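# Place the ceramic mug in the sink

## Task

Get the mug into the sink and leave it resting there on its own. The mug is ceramic and breaks if it drops more than a few centimetres or takes a hard knock, which counts as failure. Afterwards open the gripper and pull the robot away from it. The robot must not fall over or finish leaning, and the result only counts if the mug stays put without the robot holding it.

## Robot and tools

Robot: a Hello Robot Stretch 3 with one arm. It has a two-wheel base (0.33 m long, 0.34 m wide), a lift that carries the arm up and down a mast, and an arm that telescopes out to the robot's right side. The base cannot drive sideways, so to shift the gripper forward or back you drive the base. A spin on the spot pivots about the point midway between the drive wheels, 0.05 m behind the front edge. With the arm pulled in and the wrist folded, the spin sweeps a 0.28 m radius circle. With the wrist unfolded and level, the gripper reaches outside that circle.

Frames: the base frame sits on the floor between the drive wheels, with x forward, y to the left and z up. hand_pose is reported in this frame, at the point where the closed fingertips meet. With all wrist joints at zero, that hand frame has x up, y pointing back along the arm toward the mast, and z toward the robot's rear. The odometry frame is where the base frame was when the scene began. Heading is in radians, positive to the left, from -3.142 to 3.142.

execute_actions: argument "actions" is a list holding one action, or empty to just read state and images. Optional "cameras" picks images: head_camera, nav_camera, wrist_camera or all. Omit it or use null for all, and [] for none. One action may contain:
- "base": exactly one of {"translate_m": d}, a straight drive offset from the current base position in metres, -1 to 1, positive forward; or {"rotate_rad": d}, a turn offset in radians, -3.2 to 3.2, positive counter-clockwise seen from above. Offsets are measured from where the base last reported itself.
- "joints": a single dictionary of absolute targets, keyed by name, one number each: lift_m 0 to 1.1 (arm height); arm_m 0 to 0.52 (extension); wrist_yaw_rad -1.345 to 4.42 (0 along the arm, positive toward the front, 3.0 folded over the base); wrist_pitch_rad -1.57 to 0.451 (0 level, negative tips fingers down); wrist_roll_rad -2.911 to 2.911 (0 fingers side by side); gripper_m -0.089 to 0.179 (bigger is wider; real fingertip gap is about 0.007 m smaller when nearly shut and 0.025 m smaller when wide; zero gap below 0.007); head_pan_rad -3.953 to 1.73 (0 forward, positive left, -1.57 looks along the arm); head_tilt_rad -1.53 to 0.419 (negative looks down).
- "contact_limits": {"arm_m": effort percent 1 to 100}; the arm stops (contact_stop) when its effort reaches that level, and the cap also limits holding force until the next action. Too low stops at once.
Base and joint motions in one action begin together. Unknown keys or out-of-range numbers get the whole call rejected with no motion. A joint left out of an action may still be driving toward an earlier target. If a result reports a stop, later motion calls in the same reply are skipped.

wait: "seconds" from 0 to 10; commands nothing and returns state and images.
zoom_image: "camera" (head_camera, nav_camera or wrist_camera) and "region" [x0, y0, x1, y1] in pixels from the top-left of that camera's latest full image, at most 504 by 504.
finished_scene: "scene" is the current scene number; it ends the scene permanently and reports success plus the next task. Replying without any tool call ends everything.

Result lines: base_status and joint_status give how each motion ended. "done" means reached (for the base, wheels turned the set amount even if they slipped). "off_target" means it stopped short and may still push. After contact_stop, time_out or torque_fault the target is dropped; the arm or lift goes slack after a contact stop until commanded again, and a slack lift can sink under load or keep pressing. on_its_own describes uncommanded behaviour; its "held at" is a target, not the actual position. motor_effort is percent of maximum, positive toward higher values, bracketed number is the peak; readings are noisy and biased. Positive wheel effort pushes forward. lidar_m: 12 distances in metres, 30-degree sectors starting straight ahead and going counter-clockwise (4th left, 7th behind, 10th right), in a plane 0.17 m above the floor; "-" means nothing seen; clear objects and the robot itself are invisible, and the mast or a low lift blocks some sectors. wrist_depth_mm and head_depth_mm: 7x7 grids of median depth in mm from top-left (head image is sideways). base_tilt in degrees, forward and right positive. turned_by_wheels and turned_by_imu give turning since the previous result.

Cameras: head_camera and nav_camera move with head pan and tilt; wrist_camera rides on the gripper. Calibration (K, distortion, T_world_to_cam mapping base frame to camera) is given per camera and is slightly off.

Gripping: command gripper_m below the object's width to hold; to let go, command at least 0.02 above where contact happened. Readings do not prove a grasp. To re-squeeze, send a new value.

Cautions: fold or unfold the wrist only with lift_m 0.32 to 0.95, wrist_pitch_rad -0.4 and roll near 0; once folded, lift may go to 0.25. With yaw below -0.4 keep pitch at -0.5 or lower. Base runs fast only with lift below 0.30, arm below 0.03 and yaw above 2.54. Pushing with the arm against something solid above about 0.45 m can topple the robot; so can driving while holding or pressing on something fixed, or snagging furniture, especially reversing. If it leans, back off in small steps, free the gripper and lower lift to about 0.2. Wrist, head and base have no contact stop; long hard pushing turns a wrist servo off for 10 s. Lower the mug gently, avoid knocks, and let occasional nudges to loose objects settle before finishing.

Each tool is called by a JSON object that holds its "name" and its "arguments", one argument or row to a line.

## Session

{"name": "execute_actions", "arguments": {
  "actions": []
}}

Scene clock: 0.00 s.
base_odometry: x=+0.000 y=+0.000 heading=+0.000 (m, m, rad; odometry frame)
turned_by_wheels: +0.000 (rad since the last result)
turned_by_imu: +0.000 (rad since the last result)
base_tilt: forward=-0.4 right=-0.9 (deg)
lidar_m: 2.00 2.07 1.95 1.50 1.94 1.82 1.85 1.92 1.51 1.60 2.41 1.93
head_depth_mm: 1921 2198 2150 2170 2212 1632 2161 / 1901 2306 2299 2264 2269 1850 2273 / 1884 2432 2368 2401 2381 1889 2264 / 1887 2450 2512 2494 2484 2437 2432 / 1631 2564 2615 2613 2570 2601 2544 / 1857 2692 2763 2738 2751 2736 2577 / 1828 2680 2816 2777 2727 2688 2524
base_status: not commanded
joint_positions: lift_m=+0.364 arm_m=+0.002 wrist_yaw_rad=+2.980 wrist_pitch_rad=-0.538 wrist_roll_rad=+0.010 gripper_m=+0.037 head_pan_rad=+0.015 head_tilt_rad=-0.006
joint_status: not commanded
motor_effort: left_wheel=+0 right_wheel=+0 lift_m=+20 arm_m=+0 wrist_yaw_rad=+1 wrist_pitch_rad=+4 wrist_roll_rad=+0 gripper_m=+0 head_pan_rad=+0 head_tilt_rad=+2 (%)
hand_pose: x=+0.0123 y=+0.0583 z=+0.3504 quat_wxyz=(+0.244, +0.698, +0.131, +0.661) (m; base frame)
wrist_depth_mm: - - - - - - - / - - - - - - - / 913 - 952 976 990 996 - / 770 756 771 784 795 790 834 / 628 627 676 649 666 659 687 / 540 544 - 573 582 579 582 / 485 - - - 495 499 504
pictures: head_camera (sideways: a quarter turn clockwise sets it upright), nav_camera (sideways: a quarter turn counterclockwise sets it upright), wrist_camera
Images, in order (width x height): head_camera 896x504, nav_camera 672x504, wrist_camera 644x364.

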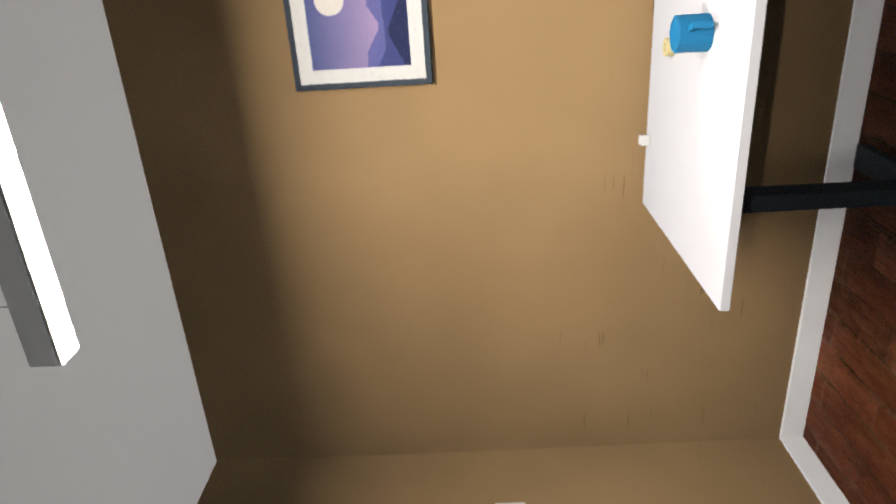

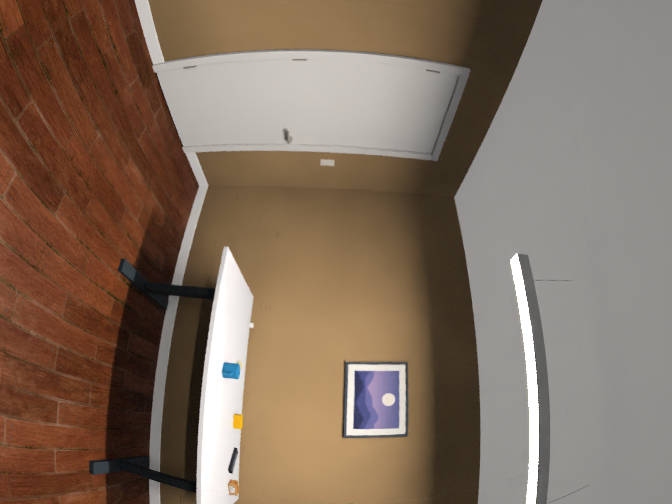

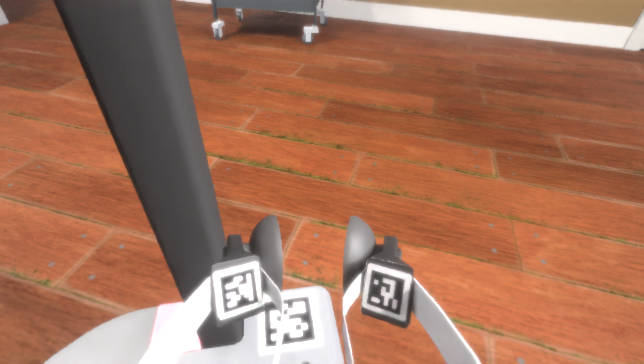

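{"name": "execute_actions", "arguments": {
  "actions": [
    {"joints":{"head_pan_rad":-1.6,"head_tilt_rad":-0.4,"lift_m":0.28}}
  ],
  "cameras": ["nav_camera","head_camera"]
}}

{"name": "execute_actions", "arguments": {
  "actions": [
    {"joints":{"head_pan_rad":-3.5}}
  ],
  "cameras": ["nav_camera","head_camera"]
}}

Scene clock: 2.40 s.
base_odometry: x=+0.000 y=+0.000 heading=+0.000 (m, m, rad; odometry frame)
turned_by_wheels: +0.000 (rad since the last result)
turned_by_imu: -0.001 (rad since the last result)
base_tilt: forward=-0.4 right=-0.8 (deg)
lidar_m: 2.01 2.07 1.95 1.50 1.94 1.82 1.85 1.93 1.51 1.59 2.42 1.93
head_depth_mm: 1505 1595 1652 1728 1857 1708 1459 / 1560 1656 1722 1783 1947 1780 1475 / 1618 1709 1762 1822 1975 1823 1495 / 1664 1782 1890 2025 2200 1867 1491 / 1759 1861 1987 2125 2261 1857 1497 / 1798 1933 2060 2230 2346 1881 1503 / 1871 2005 2156 2351 2446 1886 1513
base_status: not commanded
joint_positions: lift_m=+0.280 arm_m=+0.002 wrist_yaw_rad=+2.980 wrist_pitch_rad=-0.539 wrist_roll_rad=+0.010 gripper_m=+0.037 head_pan_rad=-1.593 head_tilt_rad=-0.395
joint_status: all done
motor_effort: left_wheel=+0(0) right_wheel=+0(1) lift_m=+16(18) arm_m=-1(0) wrist_yaw_rad=+0(0) wrist_pitch_rad=+4(4) wrist_roll_rad=+0(0) gripper_m=+0(0) head_pan_rad=-4(54) head_tilt_rad=-3(36) (%)
hand_pose: x=+0.0123 y=+0.0583 z=+0.2668 quat_wxyz=(+0.244, +0.698, +0.131, +0.661) (m; base frame)
wrist_depth_mm: - - - - - - - / 966 - - - - - - / 758 - 792 784 800 821 838 / 632 626 628 638 658 660 665 / 520 531 550 552 549 549 550 / 465 - - - 486 477 478 / - - - - 405 414 422
pictures: head_camera (sideways: a quarter turn clockwise sets it upright), nav_camera (sideways: a quarter turn counterclockwise sets it upright)
camera_calibration (this result's frames):
head_camera: T_world_to_cam=[[0.0599636, 0.337857, -0.939285, 1.24081], [0.997412, -0.0576652, 0.0429324, -0.0590264], [-0.0396591, -0.939429, -0.340441, 0.400379], [0, 0, 0, 1]] pos_world=[0.00034889, -0.0464934, 1.30431]
nav_camera: T_world_to_cam=[[0.0283717, -0.363067, 0.931331, -1.17487], [-0.999597, -0.0108613, 0.0262172, 0.023461], [0.000596901, -0.9317, -0.363229, 0.434124], [0, 0, 0, 1]] pos_world=[0.0565254, -0.0218274, 1.25126]
Images, in order (width x height): head_camera 896x504, nav_camera 672x504.

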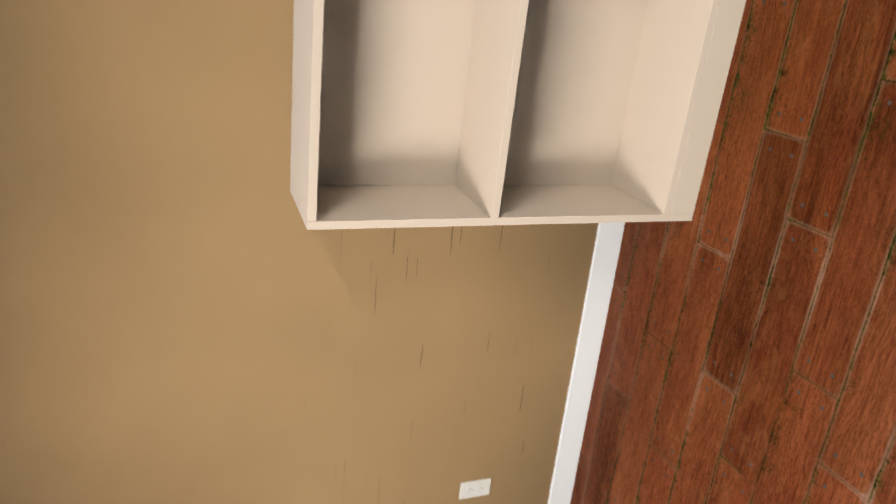

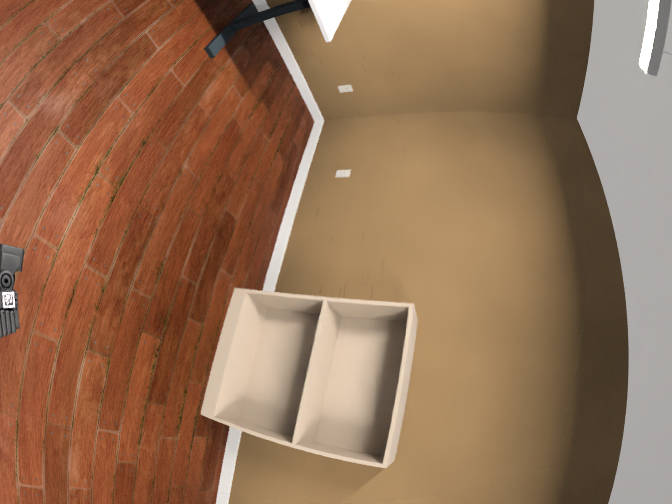

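Scene clock: 3.93 s.
base_odometry: x=+0.000 y=+0.000 heading=+0.000 (m, m, rad; odometry frame)
turned_by_wheels: +0.000 (rad since the last result)
turned_by_imu: +0.000 (rad since the last result)
base_tilt: forward=-0.3 right=-0.8 (deg)
lidar_m: 2.00 2.07 1.95 1.50 1.95 1.82 1.85 1.93 1.51 1.60 2.42 1.92
head_depth_mm: 2106 2219 2223 1868 2009 1847 1469 / 2102 2220 2212 1896 2026 1847 1481 / 2104 2275 2225 1894 2044 1849 1475 / 2123 2270 2239 1914 2036 1857 1487 / 2125 2264 2291 1909 2037 1892 1498 / 2125 2279 2343 1905 2073 1896 1511 / 2136 2264 2421 2592 2517 1901 1505
base_status: not commanded
joint_positions: lift_m=+0.280 arm_m=+0.002 wrist_yaw_rad=+2.980 wrist_pitch_rad=-0.539 wrist_roll_rad=+0.010 gripper_m=+0.037 head_pan_rad=-3.493 head_tilt_rad=-0.395
joint_status: all done
motor_effort: left_wheel=+0(0) right_wheel=+1(0) lift_m=+16(16) arm_m=-1(0) wrist_yaw_rad=+0(0) wrist_pitch_rad=+4(4) wrist_roll_rad=-1(1) gripper_m=-1(1) head_pan_rad=-5(53) head_tilt_rad=-2(4) (%)
hand_pose: x=+0.0123 y=+0.0583 z=+0.2668 quat_wxyz=(+0.244, +0.698, +0.131, +0.661) (m; base frame)
wrist_depth_mm: - - - - - - - / 958 - - - - - - / 743 - 789 796 815 820 844 / 613 622 641 643 649 658 671 / 518 522 553 562 544 550 550 / 477 - - - 480 473 480 / - - - - 408 414 418
pictures: head_camera (sideways: a quarter turn clockwise sets it upright), nav_camera (sideways: a quarter turn counterclockwise sets it upright)
camera_calibration (this result's frames):
head_camera: T_world_to_cam=[[0.300494, -0.166025, -0.939223, 1.23926], [-0.377018, -0.925211, 0.0429258, -0.0506338], [-0.876106, 0.341205, -0.340614, 0.405707], [0, 0, 0, 1]] pos_world=[-0.036038, 0.0204728, 1.30431]
nav_camera: T_world_to_cam=[[-0.352905, 0.0905825, 0.931264, -1.17245], [0.312865, 0.949436, 0.0262111, 0.0154629], [-0.881801, 0.30061, -0.363401, 0.43973], [0, 0, 0, 1]] pos_world=[-0.0308479, -0.0406646, 1.25126]
Images, in order (width x height): head_camera 896x504, nav_camera 672x504.

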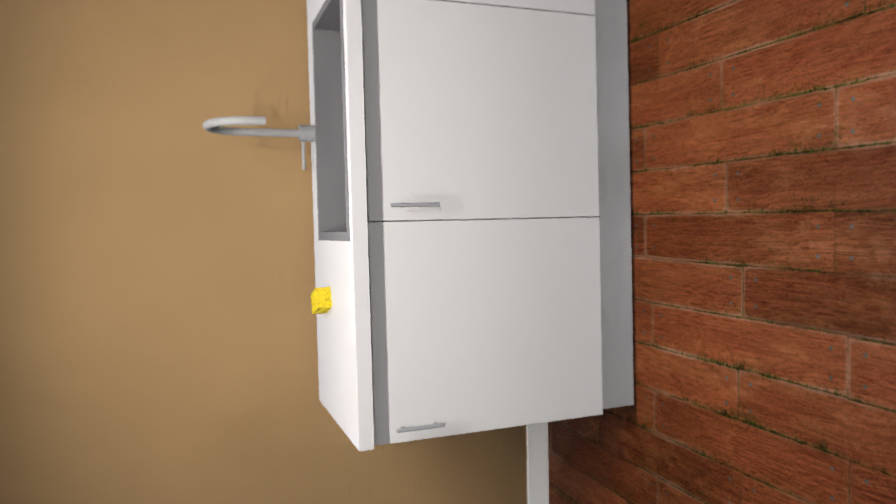

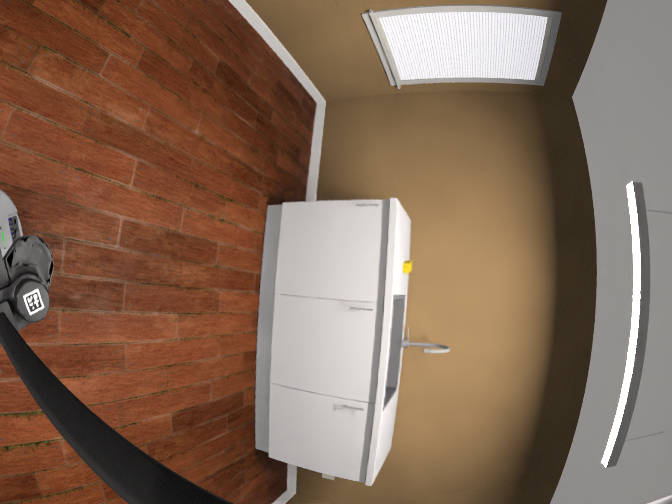

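{"name": "execute_actions", "arguments": {
  "actions": [
    {"base":{"rotate_rad":-0.22},"joints":{"head_pan_rad":-1.57,"head_tilt_rad":-0.7}}
  ],
  "cameras": []
}}

{"name": "execute_actions", "arguments": {
  "actions": [
    {"base":{"translate_m":1.0}}
  ],
  "cameras": []
}}

{"name": "execute_actions", "arguments": {
  "actions": [
    {"base":{"rotate_rad":1.44}}
  ],
  "cameras": []
}}

{"name": "execute_actions", "arguments": {
  "actions": [
    {"joints":{"lift_m":0.9,"wrist_pitch_rad":-0.4}}
  ],
  "cameras": []
}}

{"name": "execute_actions", "arguments": {
  "actions": [
    {"joints":{"wrist_yaw_rad":0,"gripper_m":0.17}}
  ]
}}

Scene clock: 6.50 s.
base_odometry: x=+0.000 y=+0.000 heading=-0.220 (m, m, rad; odometry frame)
turned_by_wheels: -0.220 (rad since the last result)
turned_by_imu: -0.216 (rad since the last result)
base_tilt: forward=-0.3 right=-0.8 (deg)
lidar_m: 2.00 2.27 1.96 1.51 1.58 1.82 1.82 2.14 1.50 1.60 2.07 1.93
head_depth_mm: 1464 1576 1772 1974 1683 1417 1222 / 1491 1637 1847 1927 1703 1424 1219 / 1518 1680 1874 1950 1697 1426 1219 / 1533 1710 1915 1967 1709 1421 1229 / 1556 1708 1866 1955 1710 1423 1228 / 1585 1783 2053 2120 1726 1440 1228 / 1647 1851 2113 2151 1713 1432 1231
base_status: done
joint_positions: lift_m=+0.280 arm_m=+0.002 wrist_yaw_rad=+2.980 wrist_pitch_rad=-0.539 wrist_roll_rad=+0.010 gripper_m=+0.037 head_pan_rad=-1.577 head_tilt_rad=-0.691
joint_status: all done
motor_effort: left_wheel=+1(9) right_wheel=-1(5) lift_m=+16(16) arm_m=+0(0) wrist_yaw_rad=+1(1) wrist_pitch_rad=+4(4) wrist_roll_rad=+0(0) gripper_m=+0(0) head_pan_rad=+5(56) head_tilt_rad=-5(35) (%)
hand_pose: x=+0.0123 y=+0.0583 z=+0.2668 quat_wxyz=(+0.244, +0.698, +0.131, +0.661) (m; base frame)
wrist_depth_mm: - - - - - - - / 967 - - - - - - / 762 - 796 779 807 821 831 / 619 616 640 652 639 660 662 / 521 527 547 562 547 557 548 / 472 - - - 484 473 481 / - - - - 405 417 421
pictures: none
No camera images: the call's "cameras" was empty. Leave "cameras" out to get every camera's image.

Scene clock: 11.60 s.
base_odometry: x=+0.976 y=-0.218 heading=-0.220 (m, m, rad; odometry frame)
turned_by_wheels: +0.000 (rad since the last result)
turned_by_imu: +0.005 (rad since the last result)
base_tilt: forward=-0.3 right=-0.8 (deg)
lidar_m: 1.02 1.03 1.70 1.69 1.89 2.80 2.80 2.11 1.79 2.05 1.15 1.35
head_depth_mm: 1712 1897 2123 2083 1691 1417 1210 / 1738 1931 2157 2099 1702 1423 1216 / 1778 1948 2192 2111 1702 1423 1223 / 1784 1990 2258 2105 1700 1432 1226 / 1827 2027 2295 2123 1702 1423 1221 / 1854 2056 2337 2130 1717 1433 1227 / 1876 2104 2412 2130 1732 1404 1232
base_status: done
joint_positions: lift_m=+0.280 arm_m=+0.002 wrist_yaw_rad=+2.980 wrist_pitch_rad=-0.539 wrist_roll_rad=+0.010 gripper_m=+0.037 head_pan_rad=-1.577 head_tilt_rad=-0.691
joint_status: not commanded
motor_effort: left_wheel=+0(7) right_wheel=+0(5) lift_m=+16(16) arm_m=+0(0) wrist_yaw_rad=+1(1) wrist_pitch_rad=+4(4) wrist_roll_rad=+0(1) gripper_m=+0(0) head_pan_rad=+4(5) head_tilt_rad=-5(5) (%)
hand_pose: x=+0.0123 y=+0.0583 z=+0.2668 quat_wxyz=(+0.244, +0.698, +0.131, +0.661) (m; base frame)
wrist_depth_mm: - - - - - - - / 968 - 994 - - - - / 765 - 792 803 818 821 852 / 624 618 637 641 654 666 670 / 522 532 549 559 549 545 560 / 468 - - - 478 472 478 / - - - - 406 419 415
pictures: none
No camera images: the call's "cameras" was empty. Leave "cameras" out to get every camera's image.

Scene clock: 13.70 s.
base_odometry: x=+0.976 y=-0.218 heading=+1.220 (m, m, rad; odometry frame)
turned_by_wheels: +1.440 (rad since the last result)
turned_by_imu: +1.405 (rad since the last result)
base_tilt: forward=-0.3 right=-0.8 (deg)
lidar_m: 1.68 1.84 1.90 2.80 2.66 1.80 2.05 1.16 1.15 1.35 1.01 1.72
head_depth_mm: 1152 1272 1168 929 792 1421 1220 / 1154 1274 1211 931 796 1418 1222 / 1149 1276 1228 924 797 1426 1216 / 1154 1279 1236 905 800 1419 1226 / 1158 1292 1245 943 827 1434 1227 / 1155 1282 1252 942 827 1433 1226 / 1159 1295 1255 951 830 1402 1237
base_status: done
joint_positions: lift_m=+0.280 arm_m=+0.002 wrist_yaw_rad=+2.980 wrist_pitch_rad=-0.539 wrist_roll_rad=+0.010 gripper_m=+0.037 head_pan_rad=-1.577 head_tilt_rad=-0.692
joint_status: not commanded
motor_effort: left_wheel=-1(10) right_wheel=+2(8) lift_m=+16(16) arm_m=+0(1) wrist_yaw_rad=+0(0) wrist_pitch_rad=+4(4) wrist_roll_rad=-1(0) gripper_m=-1(0) head_pan_rad=+5(5) head_tilt_rad=-5(5) (%)
hand_pose: x=+0.0123 y=+0.0583 z=+0.2668 quat_wxyz=(+0.244, +0.698, +0.131, +0.661) (m; base frame)
wrist_depth_mm: - - - - - - - / 979 - - - - - - / 759 - 802 789 820 816 848 / 624 624 638 642 651 655 669 / 519 524 562 552 544 543 558 / 468 - - - 482 476 479 / - - - - 402 415 423
pictures: none
No camera images: the call's "cameras" was empty. Leave "cameras" out to get every camera's image.

Scene clock: 20.17 s.
base_odometry: x=+0.976 y=-0.218 heading=+1.220 (m, m, rad; odometry frame)
turned_by_wheels: +0.000 (rad since the last result)
turned_by_imu: -0.002 (rad since the last result)
base_tilt: forward=-0.3 right=-0.9 (deg)
lidar_m: 1.69 1.84 1.91 2.78 2.66 1.80 2.05 1.15 1.15 1.35 1.01 1.72
head_depth_mm: 1142 1270 1175 929 769 - - / 1141 1276 1201 933 775 - - / 1147 1276 1228 923 795 1499 - / 1148 1285 1233 899 799 1495 - / 1158 1284 1250 943 827 1518 - / 1154 1285 1251 944 828 1467 - / 1155 1291 1260 946 829 1397 1230
base_status: not commanded
joint_positions: lift_m=+0.900 arm_m=+0.002 wrist_yaw_rad=+2.980 wrist_pitch_rad=-0.421 wrist_roll_rad=+0.010 gripper_m=+0.037 head_pan_rad=-1.577 head_tilt_rad=-0.692
joint_status: all done
motor_effort: left_wheel=-2(1) right_wheel=+2(2) lift_m=+24(23) arm_m=+0(0) wrist_yaw_rad=+0(1) wrist_pitch_rad=+7(7) wrist_roll_rad=-1(0) gripper_m=+0(1) head_pan_rad=+5(4) head_tilt_rad=-6(6) (%)
hand_pose: x=+0.0149 y=+0.0746 z=+0.9118 quat_wxyz=(+0.204, +0.704, +0.090, +0.674) (m; base frame)
wrist_depth_mm: - - - - - - - / - - - - - - - / - - - - - - - / - - - - - - - / - - - - - - - / - - - - - - - / - - - - - - -
pictures: none
No camera images: the call's "cameras" was empty. Leave "cameras" out to get every camera's image.

Scene clock: 22.67 s.
base_odometry: x=+0.976 y=-0.218 heading=+1.220 (m, m, rad; odometry frame)
turned_by_wheels: +0.000 (rad since the last result)
turned_by_imu: -0.001 (rad since the last result)
base_tilt: forward=-0.3 right=-0.8 (deg)
lidar_m: 1.69 1.84 1.90 2.79 2.66 1.79 2.05 1.15 1.15 1.35 1.01 1.72
head_depth_mm: 1147 1274 1173 928 768 - - / 1150 1271 1204 929 795 - - / 1150 1276 1234 927 796 - - / 1153 1282 1244 900 798 - 1200 / 1152 1279 1242 940 801 1440 1224 / 1157 1279 1246 944 807 1434 1237 / 1154 1290 1261 944 830 1402 1228
base_status: not commanded
joint_positions: lift_m=+0.900 arm_m=+0.002 wrist_yaw_rad=+0.002 wrist_pitch_rad=-0.421 wrist_roll_rad=+0.010 gripper_m=+0.170 head_pan_rad=-1.577 head_tilt_rad=-0.692
joint_status: all done
motor_effort: left_wheel=-1(1) right_wheel=+2(1) lift_m=+24(24) arm_m=-1(0) wrist_yaw_rad=-1(2) wrist_pitch_rad=+7(7) wrist_roll_rad=+0(1) gripper_m=+0(83) head_pan_rad=+5(4) head_tilt_rad=-6(6) (%)
hand_pose: x=-0.0211 y=-0.3707 z=+0.9118 quat_wxyz=(+0.688, +0.148, -0.695, -0.148) (m; base frame)
wrist_depth_mm: - - - - - - - / - - - - - - - / - 758 773 677 802 818 830 / 563 570 585 588 595 604 625 / 477 462 469 469 482 496 496 / - - - - - 432 426 / - - - - - - -
pictures: head_camera (sideways: a quarter turn clockwise sets it upright), nav_camera (sideways: a quarter turn counterclockwise sets it upright), wrist_camera
camera_calibration (this result's frames):
head_camera: T_world_to_cam=[[0.0561165, 0.59869, -0.799013, 1.05788], [0.998141, -0.0527146, 0.0306033, -0.0429655], [-0.0237978, -0.799245, -0.600535, 0.738712], [0, 0, 0, 1]] pos_world=[0.0011009, -0.0451934, 1.29019]
nav_camera: T_world_to_cam=[[0.0326304, -0.61914, 0.784602, -0.983534], [-0.999333, -0.0330663, 0.0154676, 0.0374623], [0.0163673, -0.784584, -0.619807, 0.767872], [0, 0, 0, 1]] pos_world=[0.0569624, -0.00524656, 1.24704]
wrist_camera: T_world_to_cam=[[-0.999004, 0.0134978, 0.0425393, -0.0632945], [-0.0288432, 0.532092, -0.846195, 1.00433], [-0.0340566, -0.846579, -0.531173, 0.337174], [0, 0, 0, 1]] pos_world=[-0.0227803, -0.248097, 1.03165]
Images, in order (width x height): head_camera 896x504, nav_camera 672x504, wrist_camera 644x364.

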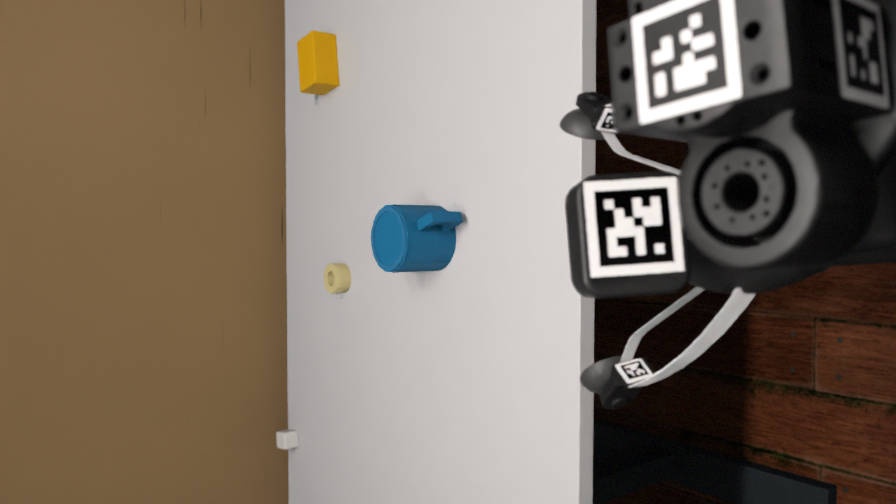

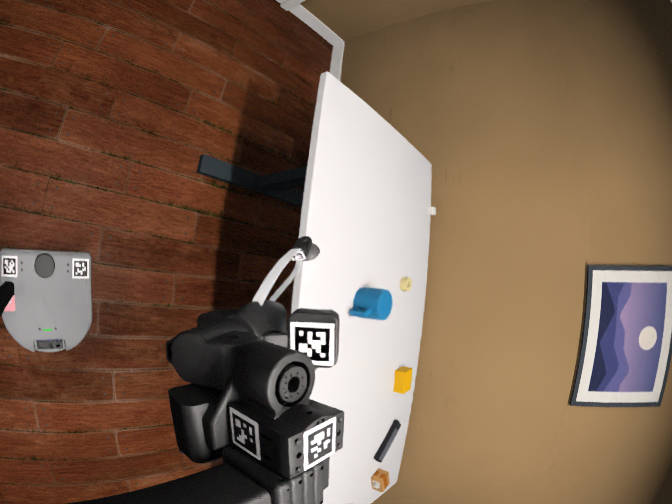

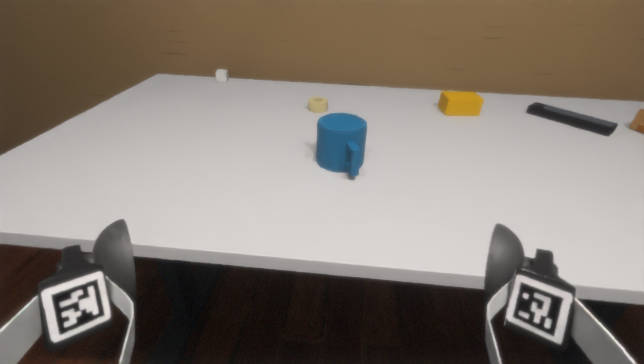

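{"name": "execute_actions", "arguments": {
  "actions": [
    {"joints":{"lift_m":1.0,"wrist_pitch_rad":-1.0,"arm_m":0.45},"base":{"translate_m":-0.02}}
  ]
}}

Scene clock: 28.03 s.
base_odometry: x=+0.969 y=-0.237 heading=+1.220 (m, m, rad; odometry frame)
turned_by_wheels: +0.000 (rad since the last result)
turned_by_imu: -0.002 (rad since the last result)
base_tilt: forward=-0.3 right=-0.8 (deg)
lidar_m: 1.71 1.87 1.92 2.79 2.64 1.78 2.03 1.15 1.13 1.35 1.02 1.74
head_depth_mm: 1136 - - 927 791 1417 1218 / 1120 - 1183 929 794 1420 1217 / 1120 1313 1226 934 794 1429 1226 / 1119 - 1183 899 799 1420 1222 / 1151 1270 1214 943 803 1431 1229 / 1154 1287 1261 949 805 1434 1230 / 1162 1283 1261 946 806 1400 1223
base_status: done
joint_positions: lift_m=+1.000 arm_m=+0.450 wrist_yaw_rad=+0.000 wrist_pitch_rad=-1.003 wrist_roll_rad=+0.010 gripper_m=+0.170 head_pan_rad=-1.577 head_tilt_rad=-0.692
joint_status: all done
motor_effort: left_wheel=-1(5) right_wheel=+1(4) lift_m=+24(24) arm_m=+3(4) wrist_yaw_rad=+1(1) wrist_pitch_rad=+1(9) wrist_roll_rad=+0(0) gripper_m=-1(0) head_pan_rad=+5(5) head_tilt_rad=-6(5) (%)
hand_pose: x=-0.0216 y=-0.7121 z=+0.9095 quat_wxyz=(+0.617, +0.339, -0.623, -0.342) (m; base frame)
wrist_depth_mm: 481 488 484 487 506 499 495 / 437 443 453 460 463 467 476 / 410 414 412 422 428 432 439 / 381 385 387 310 390 400 407 / 359 361 363 356 371 378 381 / 335 340 342 346 351 349 358 / 310 322 323 326 328 329 337
pictures: head_camera (sideways: a quarter turn clockwise sets it upright), nav_camera (sideways: a quarter turn counterclockwise sets it upright), wrist_camera
camera_calibration (this result's frames):
head_camera: T_world_to_cam=[[0.0561164, 0.59869, -0.799013, 1.05788], [0.998141, -0.0527144, 0.0306033, -0.0429655], [-0.0237976, -0.799245, -0.600535, 0.738712], [0, 0, 0, 1]] pos_world=[0.00110091, -0.0451934, 1.29019]
nav_camera: T_world_to_cam=[[0.0326305, -0.61914, 0.784602, -0.983533], [-0.999333, -0.0330665, 0.0154676, 0.0374623], [0.0163675, -0.784584, -0.619807, 0.767872], [0, 0, 0, 1]] pos_world=[0.0569624, -0.00524654, 1.24704]
wrist_camera: T_world_to_cam=[[-0.998969, -0.0104719, 0.0441709, -0.0776109], [-0.0278369, 0.909925, -0.413837, 1.05984], [-0.0358586, -0.41464, -0.909279, 0.698236], [0, 0, 0, 1]] pos_world=[-0.0229904, -0.675675, 1.07692]
Images, in order (width x height): head_camera 896x504, nav_camera 672x504, wrist_camera 644x364.

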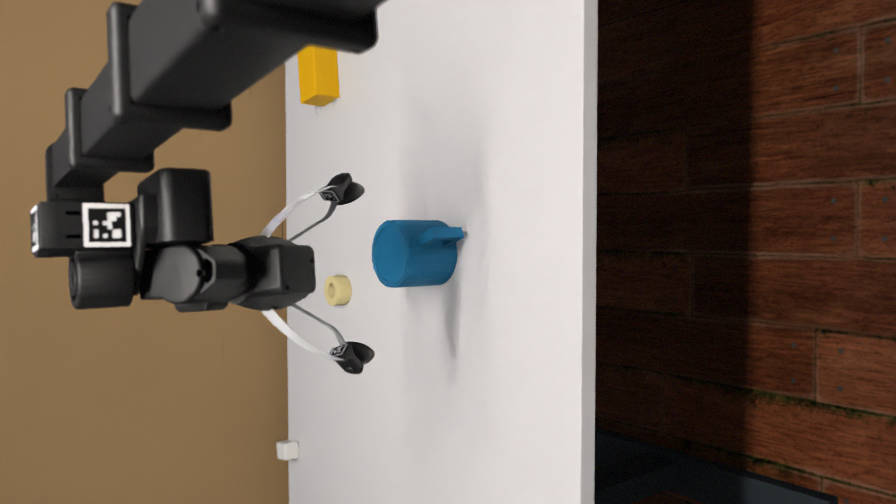

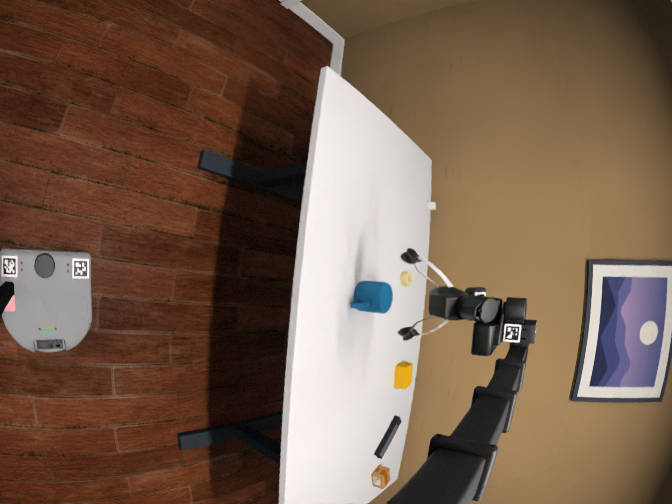

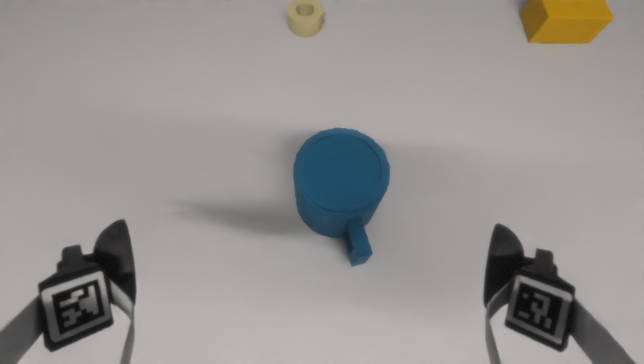

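{"name": "execute_actions", "arguments": {
  "actions": [
    {"joints":{"wrist_pitch_rad":-0.88,"arm_m":0.52,"lift_m":0.94},"base":{"translate_m":-0.022}}
  ],
  "cameras": ["wrist_camera"]
}}

{"name": "execute_actions", "arguments": {
  "actions": [
    {"joints":{"lift_m":0.86}}
  ]
}}

Scene clock: 30.60 s.
base_odometry: x=+0.961 y=-0.258 heading=+1.220 (m, m, rad; odometry frame)
turned_by_wheels: +0.000 (rad since the last result)
turned_by_imu: -0.001 (rad since the last result)
base_tilt: forward=-0.3 right=-0.8 (deg)
lidar_m: 1.72 1.88 1.96 2.80 2.61 1.76 2.01 1.75 1.12 1.34 1.03 1.77
head_depth_mm: 1136 1270 - - 789 1413 1213 / 1147 1229 - 914 796 1422 1219 / 1151 - 1236 932 797 1424 1216 / 1151 - 1180 903 797 1433 1226 / 1145 1289 1242 909 798 1425 1226 / 1148 1284 1252 945 804 1428 1233 / 1158 1280 1256 943 808 1405 1233
base_status: done
joint_positions: lift_m=+0.940 arm_m=+0.520 wrist_yaw_rad=+0.000 wrist_pitch_rad=-0.894 wrist_roll_rad=+0.010 gripper_m=+0.170 head_pan_rad=-1.577 head_tilt_rad=-0.692
joint_status: all done
motor_effort: left_wheel=-1(6) right_wheel=+1(4) lift_m=+16(19) arm_m=+3(5) wrist_yaw_rad=+0(0) wrist_pitch_rad=+5(2) wrist_roll_rad=+0(0) gripper_m=+0(0) head_pan_rad=+4(4) head_tilt_rad=-6(6) (%)
hand_pose: x=-0.0215 y=-0.8063 z=+0.8641 quat_wxyz=(+0.635, +0.304, -0.640, -0.308) (m; base frame)
wrist_depth_mm: 473 475 479 493 492 507 510 / 421 422 423 425 440 444 405 / 381 383 388 394 400 404 404 / 344 348 353 357 358 365 371 / 318 319 325 241 330 339 339 / 296 296 294 224 304 307 313 / 268 276 276 213 283 282 289
pictures: wrist_camera
camera_calibration (this result's frames):
wrist_camera: T_world_to_cam=[[-0.99897, -0.00570414, 0.0450048, -0.0734463], [-0.0278944, 0.859591, -0.510221, 1.16946], [-0.0357754, -0.510951, -0.858865, 0.49669], [0, 0, 0, 1]] pos_world=[-0.0229801, -0.751889, 1.02658]
Images, in order (width x height): wrist_camera 644x364.

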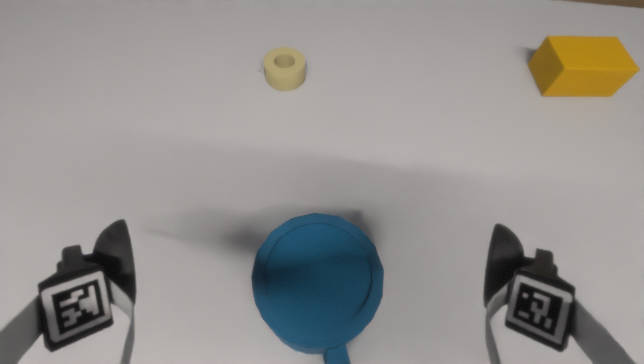

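Scene clock: 32.17 s.
base_odometry: x=+0.961 y=-0.258 heading=+1.220 (m, m, rad; odometry frame)
turned_by_wheels: +0.000 (rad since the last result)
turned_by_imu: +0.000 (rad since the last result)
base_tilt: forward=-0.4 right=-0.8 (deg)
lidar_m: 1.73 1.89 1.96 2.80 2.61 1.76 2.01 1.74 1.12 1.35 1.03 1.77
head_depth_mm: 1138 1261 1221 977 - - 1187 / 1136 1266 1271 - 819 1418 1221 / 1145 1254 1125 931 798 1425 1222 / 1140 1251 - 896 800 1420 1220 / 1152 1276 1251 913 798 1421 1229 / 1153 1285 1252 942 802 1440 1224 / 1152 1279 1252 947 810 1405 1233
base_status: not commanded
joint_positions: lift_m=+0.860 arm_m=+0.520 wrist_yaw_rad=+0.000 wrist_pitch_rad=-0.894 wrist_roll_rad=+0.010 gripper_m=+0.170 head_pan_rad=-1.577 head_tilt_rad=-0.692
joint_status: all done
motor_effort: left_wheel=-2(1) right_wheel=+2(2) lift_m=+16(18) arm_m=+3(2) wrist_yaw_rad=+0(0) wrist_pitch_rad=+5(5) wrist_roll_rad=+0(0) gripper_m=+0(0) head_pan_rad=+4(4) head_tilt_rad=-6(5) (%)
hand_pose: x=-0.0215 y=-0.8063 z=+0.7841 quat_wxyz=(+0.635, +0.304, -0.640, -0.307) (m; base frame)
wrist_depth_mm: 343 348 347 352 362 369 356 / 309 311 313 319 324 330 332 / 280 280 286 286 292 295 299 / 253 257 257 170 264 266 271 / 234 237 160 156 163 250 249 / - 219 213 144 218 224 229 / 196 202 205 148 207 206 212
pictures: head_camera (sideways: a quarter turn clockwise sets it upright), nav_camera (sideways: a quarter turn counterclockwise sets it upright), wrist_camera
camera_calibration (this result's frames):
head_camera: T_world_to_cam=[[0.0561164, 0.59869, -0.799013, 1.05788], [0.998141, -0.0527145, 0.0306033, -0.0429655], [-0.0237977, -0.799245, -0.600535, 0.738712], [0, 0, 0, 1]] pos_world=[0.00110091, -0.0451934, 1.29019]
nav_camera: T_world_to_cam=[[0.0326304, -0.61914, 0.784602, -0.983533], [-0.999333, -0.0330664, 0.0154676, 0.0374623], [0.0163674, -0.784584, -0.619807, 0.767872], [0, 0, 0, 1]] pos_world=[0.0569624, -0.00524655, 1.24704]
wrist_camera: T_world_to_cam=[[-0.99897, -0.00570047, 0.0450053, -0.0698443], [-0.0278943, 0.85955, -0.510291, 1.12869], [-0.0357754, -0.511021, -0.858824, 0.427901], [0, 0, 0, 1]] pos_world=[-0.0229801, -0.751893, 0.946593]
Images, in order (width x height): head_camera 896x504, nav_camera 672x504, wrist_camera 644x364.

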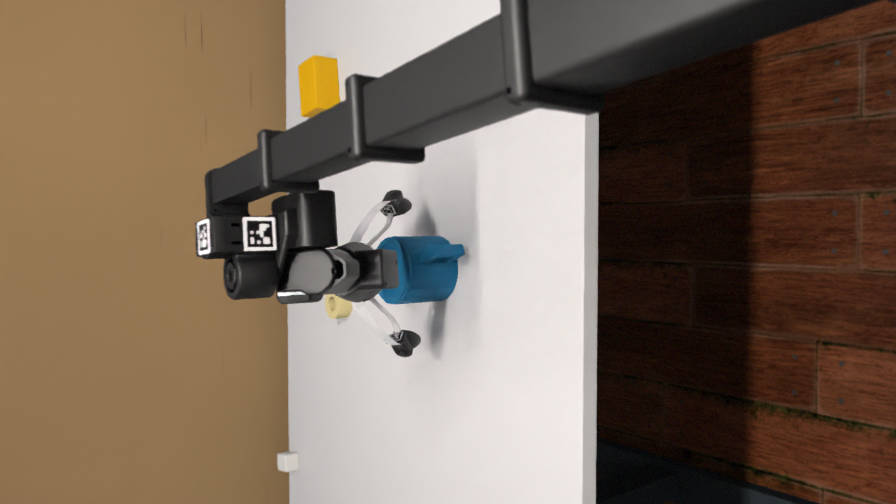

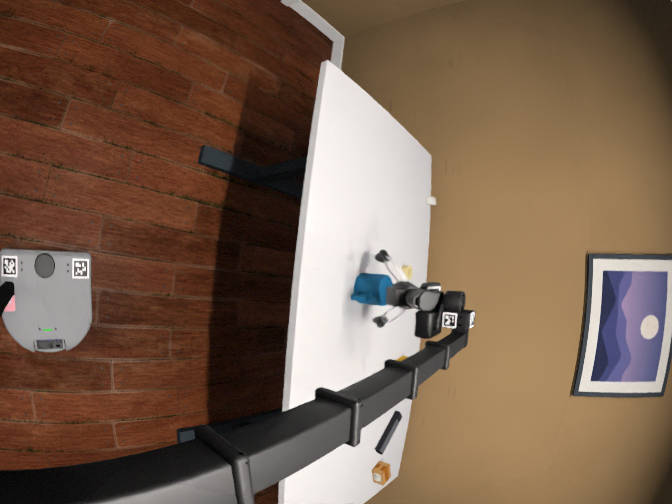

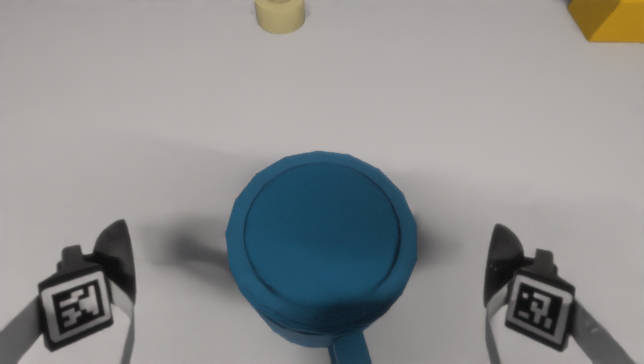

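Tips seem near rim height; go a bit lower.

{"name": "execute_actions", "arguments": {
  "actions": [
    {"joints":{"lift_m":0.84}}
  ],
  "cameras": []
}}

{"name": "execute_actions", "arguments": {
  "actions": [
    {"joints":{"gripper_m":0.03}}
  ],
  "cameras": ["wrist_camera"]
}}

{"name": "execute_actions", "arguments": {
  "actions": [
    {"joints":{"lift_m":0.87}}
  ]
}}

Scene clock: 33.53 s.
base_odometry: x=+0.961 y=-0.258 heading=+1.220 (m, m, rad; odometry frame)
turned_by_wheels: +0.000 (rad since the last result)
turned_by_imu: +0.000 (rad since the last result)
base_tilt: forward=-0.3 right=-0.8 (deg)
lidar_m: 1.73 1.89 1.95 2.80 2.61 1.75 2.01 1.75 1.12 1.35 1.03 1.77
head_depth_mm: 1139 1267 1215 956 - - 1187 / 1137 1264 1183 - 795 1420 1219 / 1142 1255 1135 900 796 1424 1219 / 1149 1255 - 900 798 1425 1227 / 1150 1271 1241 906 802 1430 1226 / 1150 1280 1249 946 803 1432 1223 / 1155 1290 1258 946 805 1399 1234
base_status: not commanded
joint_positions: lift_m=+0.840 arm_m=+0.520 wrist_yaw_rad=+0.000 wrist_pitch_rad=-0.894 wrist_roll_rad=+0.010 gripper_m=+0.170 head_pan_rad=-1.577 head_tilt_rad=-0.692
joint_status: all done
motor_effort: left_wheel=+0(1) right_wheel=+1(2) lift_m=+16(12) arm_m=+3(3) wrist_yaw_rad=+0(0) wrist_pitch_rad=+5(5) wrist_roll_rad=+0(0) gripper_m=+1(0) head_pan_rad=+5(4) head_tilt_rad=-6(6) (%)
hand_pose: x=-0.0215 y=-0.8063 z=+0.7641 quat_wxyz=(+0.635, +0.304, -0.640, -0.307) (m; base frame)
wrist_depth_mm: 314 317 323 323 335 338 333 / 282 281 286 291 295 301 305 / 254 257 258 260 265 270 272 / 231 234 151 147 153 243 245 / 213 215 136 135 138 227 226 / - 198 194 125 198 205 208 / 179 184 185 132 190 189 194
pictures: none
No camera images: the call's "cameras" was empty. Leave "cameras" out to get every camera's image.

Scene clock: 35.43 s.
base_odometry: x=+0.961 y=-0.258 heading=+1.220 (m, m, rad; odometry frame)
turned_by_wheels: +0.000 (rad since the last result)
turned_by_imu: -0.001 (rad since the last result)
base_tilt: forward=-0.3 right=-0.8 (deg)
lidar_m: 1.73 1.89 1.96 2.81 2.60 1.75 2.01 1.74 1.11 1.34 1.03 1.77
head_depth_mm: 1139 1267 1223 960 - - 1191 / 1144 1267 1184 - 793 1416 1213 / 1136 1259 1127 935 793 1426 1217 / 1148 1257 - 895 801 1425 1224 / 1143 1286 1238 908 803 1435 1224 / 1156 1282 1251 943 802 1433 1231 / 1150 1290 1252 949 807 1396 1231
base_status: not commanded
joint_positions: lift_m=+0.840 arm_m=+0.520 wrist_yaw_rad=-0.001 wrist_pitch_rad=-0.897 wrist_roll_rad=+0.010 gripper_m=+0.031 head_pan_rad=-1.577 head_tilt_rad=-0.692
joint_status: all done
motor_effort: left_wheel=-2(3) right_wheel=+2(4) lift_m=+17(17) arm_m=+3(3) wrist_yaw_rad=+1(1) wrist_pitch_rad=+6(6) wrist_roll_rad=+0(1) gripper_m=-23(96) head_pan_rad=+5(4) head_tilt_rad=-6(6) (%)
hand_pose: x=-0.0218 y=-0.8057 z=+0.7636 quat_wxyz=(+0.634, +0.305, -0.640, -0.309) (m; base frame)
wrist_depth_mm: 310 313 317 324 328 331 334 / 277 280 285 288 292 294 301 / 251 254 258 157 264 267 270 / 231 232 145 143 232 243 246 / 212 213 130 130 134 221 225 / 196 198 119 120 123 206 208 / 183 181 183 126 186 190 191
pictures: wrist_camera
camera_calibration (this result's frames):
wrist_camera: T_world_to_cam=[[-0.998979, -0.00420912, 0.0449903, -0.0679353], [-0.0264998, 0.861034, -0.507856, 1.11708], [-0.0366006, -0.508529, -0.860267, 0.413716], [0, 0, 0, 1]] pos_world=[-0.0231213, -0.751743, 0.926278]
Images, in order (width x height): wrist_camera 644x364.

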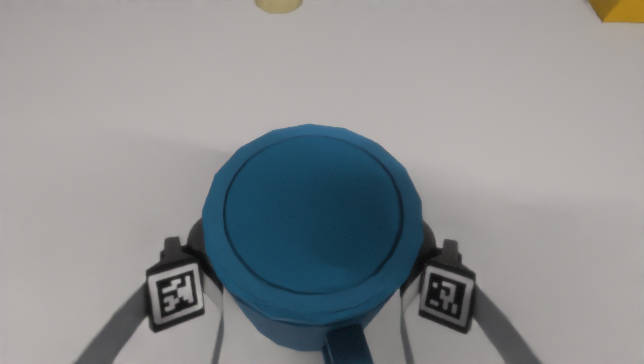

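Scene clock: 36.50 s.
base_odometry: x=+0.961 y=-0.258 heading=+1.220 (m, m, rad; odometry frame)
turned_by_wheels: +0.000 (rad since the last result)
turned_by_imu: +0.000 (rad since the last result)
base_tilt: forward=-0.3 right=-0.8 (deg)
lidar_m: 1.73 1.89 1.96 2.80 2.60 1.76 2.01 1.75 1.12 1.35 1.03 1.77
head_depth_mm: 1137 1268 1216 996 - 1368 1213 / 1141 1269 1353 - 819 1424 1218 / 1148 1251 1127 931 796 1421 1220 / 1147 1237 - 878 797 1429 1229 / 1146 1276 1241 907 800 1428 1228 / 1151 1277 1253 945 804 1430 1231 / 1151 1283 1266 949 806 1391 1242
base_status: not commanded
joint_positions: lift_m=+0.870 arm_m=+0.520 wrist_yaw_rad=-0.001 wrist_pitch_rad=-0.902 wrist_roll_rad=+0.010 gripper_m=+0.036 head_pan_rad=-1.577 head_tilt_rad=-0.692
joint_status: all done
on_its_own: gripper_m is held at +0.036, not at your +0.030, by its stall guard, which is still easing
motor_effort: left_wheel=-2(1) right_wheel=+2(2) lift_m=+25(27) arm_m=+3(3) wrist_yaw_rad=+1(2) wrist_pitch_rad=+8(8) wrist_roll_rad=+0(0) gripper_m=-3(23) head_pan_rad=+5(5) head_tilt_rad=-6(6) (%)
hand_pose: x=-0.0218 y=-0.8047 z=+0.7924 quat_wxyz=(+0.633, +0.306, -0.639, -0.310) (m; base frame)
wrist_depth_mm: 352 353 355 361 375 381 365 / 316 320 324 330 335 339 343 / 288 289 293 159 301 305 308 / 261 263 147 144 265 277 281 / 240 244 130 131 134 253 256 / 224 227 119 119 123 234 237 / 208 208 209 126 215 217 219
pictures: head_camera (sideways: a quarter turn clockwise sets it upright), nav_camera (sideways: a quarter turn counterclockwise sets it upright), wrist_camera
camera_calibration (this result's frames):
head_camera: T_world_to_cam=[[0.0561163, 0.59869, -0.799013, 1.05788], [0.998141, -0.0527143, 0.0306033, -0.0429655], [-0.0237975, -0.799245, -0.600535, 0.738712], [0, 0, 0, 1]] pos_world=[0.00110092, -0.0451934, 1.29019]
nav_camera: T_world_to_cam=[[0.0326306, -0.61914, 0.784602, -0.983533], [-0.999333, -0.0330667, 0.0154676, 0.0374623], [0.0163675, -0.784584, -0.619807, 0.767872], [0, 0, 0, 1]] pos_world=[0.0569624, -0.00524654, 1.24704]
wrist_camera: T_world_to_cam=[[-0.998979, -0.0044098, 0.0449653, -0.069369], [-0.0264958, 0.863308, -0.503982, 1.12965], [-0.0365965, -0.504659, -0.862543, 0.443927], [0, 0, 0, 1]] pos_world=[-0.0231211, -0.751506, 0.955346]
Images, in order (width x height): head_camera 896x504, nav_camera 672x504, wrist_camera 644x364.

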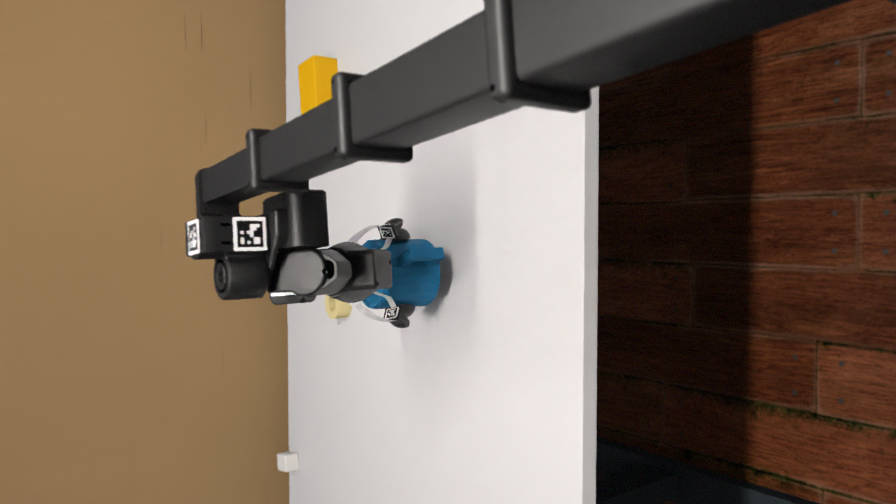

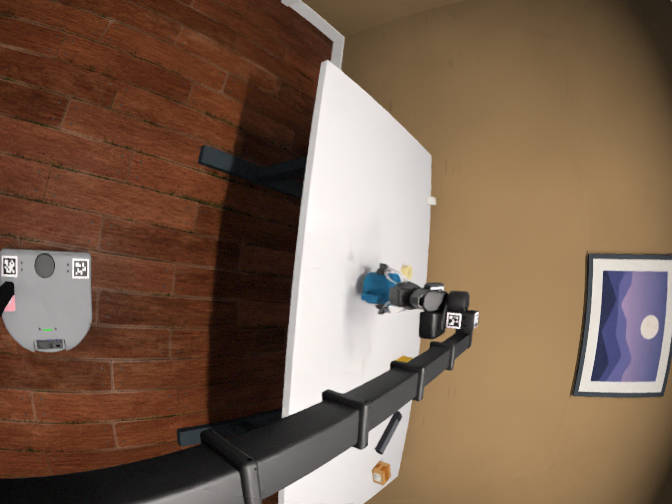

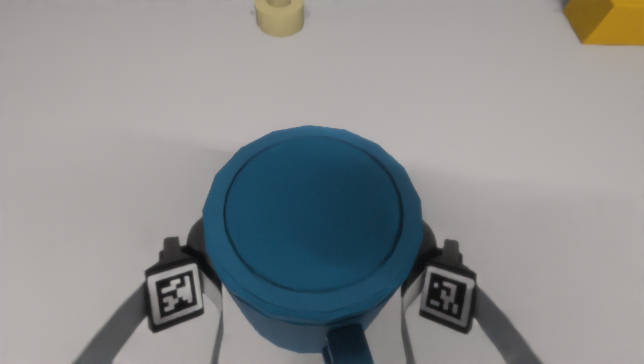

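Set a value the guard tolerates and check effort.

{"name": "execute_actions", "arguments": {
  "actions": [
    {"joints":{"gripper_m":0.04}}
  ],
  "cameras": []
}}

{"name": "wait", "arguments": {
  "seconds": 4
}}

Scene clock: 37.27 s.
base_odometry: x=+0.961 y=-0.258 heading=+1.220 (m, m, rad; odometry frame)
turned_by_wheels: +0.000 (rad since the last result)
turned_by_imu: +0.000 (rad since the last result)
base_tilt: forward=-0.3 right=-0.8 (deg)
lidar_m: 1.73 1.88 1.95 2.80 2.61 1.76 2.01 1.74 1.11 1.34 1.03 1.77
head_depth_mm: 1140 1264 1214 995 - 1370 1221 / 1147 1268 1357 - 821 1417 1223 / 1146 1257 1131 933 797 1427 1228 / 1145 1236 - 874 797 1427 1221 / 1152 1274 1244 908 801 1433 1229 / 1154 1282 1253 944 804 1430 1226 / 1152 1288 1258 947 805 1395 1230
base_status: not commanded
joint_positions: lift_m=+0.870 arm_m=+0.520 wrist_yaw_rad=-0.001 wrist_pitch_rad=-0.902 wrist_roll_rad=+0.010 gripper_m=+0.041 head_pan_rad=-1.577 head_tilt_rad=-0.692
joint_status: all done
motor_effort: left_wheel=-2(2) right_wheel=+2(2) lift_m=+25(25) arm_m=+3(3) wrist_yaw_rad=+2(2) wrist_pitch_rad=+8(8) wrist_roll_rad=+0(0) gripper_m=-20(21) head_pan_rad=+4(4) head_tilt_rad=-5(6) (%)
hand_pose: x=-0.0218 y=-0.8047 z=+0.7924 quat_wxyz=(+0.633, +0.306, -0.639, -0.310) (m; base frame)
wrist_depth_mm: 352 358 355 361 371 380 363 / 315 323 327 329 333 337 341 / 289 289 295 160 302 304 308 / 263 264 146 145 263 276 280 / 241 243 130 131 135 254 257 / 223 226 121 120 123 235 236 / 209 207 209 126 215 217 219
pictures: none
No camera images: the call's "cameras" was empty. Leave "cameras" out to get every camera's image.

Scene clock: 41.27 s.
base_odometry: x=+0.961 y=-0.258 heading=+1.220 (m, m, rad; odometry frame)
turned_by_wheels: +0.000 (rad since the last result)
turned_by_imu: -0.001 (rad since the last result)
base_tilt: forward=-0.3 right=-0.8 (deg)
lidar_m: 1.73 1.88 1.96 2.79 2.61 1.76 2.01 1.75 1.11 1.35 1.03 1.77
head_depth_mm: 1139 1263 1217 996 - 1370 1211 / 1136 1266 1351 - 815 1415 1215 / 1138 1249 1133 935 798 1421 1223 / 1149 1231 - 878 799 1423 1228 / 1149 1277 1242 908 800 1434 1228 / 1151 1282 1249 948 803 1434 1234 / 1143 1282 1256 947 804 1391 1239
base_status: not commanded
joint_positions: lift_m=+0.870 arm_m=+0.520 wrist_yaw_rad=-0.001 wrist_pitch_rad=-0.902 wrist_roll_rad=+0.010 gripper_m=+0.041 head_pan_rad=-1.577 head_tilt_rad=-0.692
joint_status: all done
motor_effort: left_wheel=-1(2) right_wheel=+1(2) lift_m=+26(25) arm_m=+3(3) wrist_yaw_rad=+2(2) wrist_pitch_rad=+8(8) wrist_roll_rad=+0(0) gripper_m=-20(21) head_pan_rad=+5(4) head_tilt_rad=-7(6) (%)
hand_pose: x=-0.0218 y=-0.8047 z=+0.7924 quat_wxyz=(+0.633, +0.306, -0.639, -0.310) (m; base frame)
wrist_depth_mm: 352 353 356 359 374 377 363 / 315 318 322 330 332 335 340 / 286 289 292 159 300 302 306 / 262 262 146 145 264 277 281 / 239 244 130 131 135 254 257 / 223 227 121 120 123 235 236 / 209 208 209 126 215 216 220
wait: 4.00 s; at rest by 0.27 s
pictures: head_camera (sideways: a quarter turn clockwise sets it upright), nav_camera (sideways: a quarter turn counterclockwise sets it upright), wrist_camera
camera_calibration (this result's frames):
head_camera: T_world_to_cam=[[0.0561164, 0.59869, -0.799013, 1.05788], [0.998141, -0.0527145, 0.0306033, -0.0429655], [-0.0237977, -0.799245, -0.600535, 0.738712], [0, 0, 0, 1]] pos_world=[0.00110091, -0.0451934, 1.29019]
nav_camera: T_world_to_cam=[[0.0326304, -0.61914, 0.784602, -0.983533], [-0.999333, -0.0330664, 0.0154676, 0.0374623], [0.0163674, -0.784584, -0.619807, 0.767872], [0, 0, 0, 1]] pos_world=[0.0569624, -0.00524655, 1.24704]
wrist_camera: T_world_to_cam=[[-0.998979, -0.00440976, 0.0449653, -0.069369], [-0.0264958, 0.863308, -0.503982, 1.12965], [-0.0365965, -0.504659, -0.862543, 0.443927], [0, 0, 0, 1]] pos_world=[-0.0231211, -0.751506, 0.955346]
Images, in order (width x height): head_camera 896x504, nav_camera 672x504, wrist_camera 644x364.

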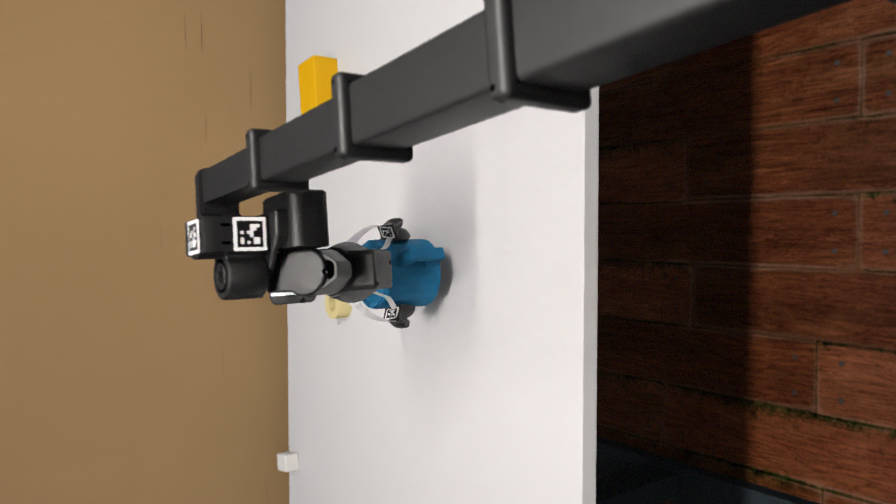

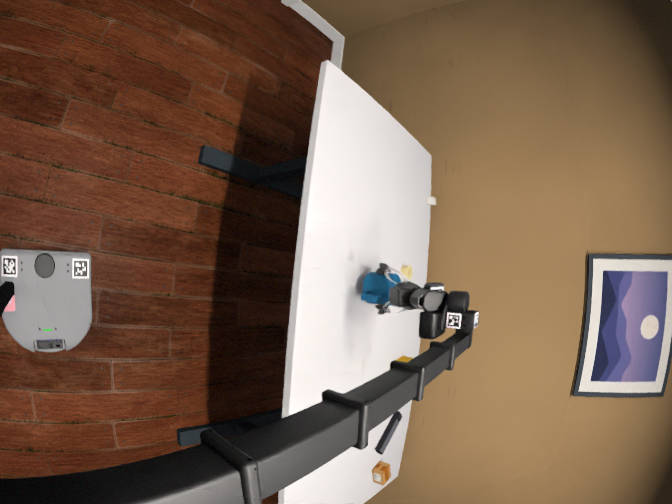

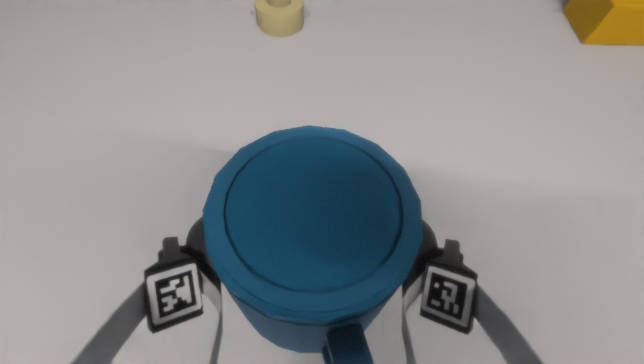

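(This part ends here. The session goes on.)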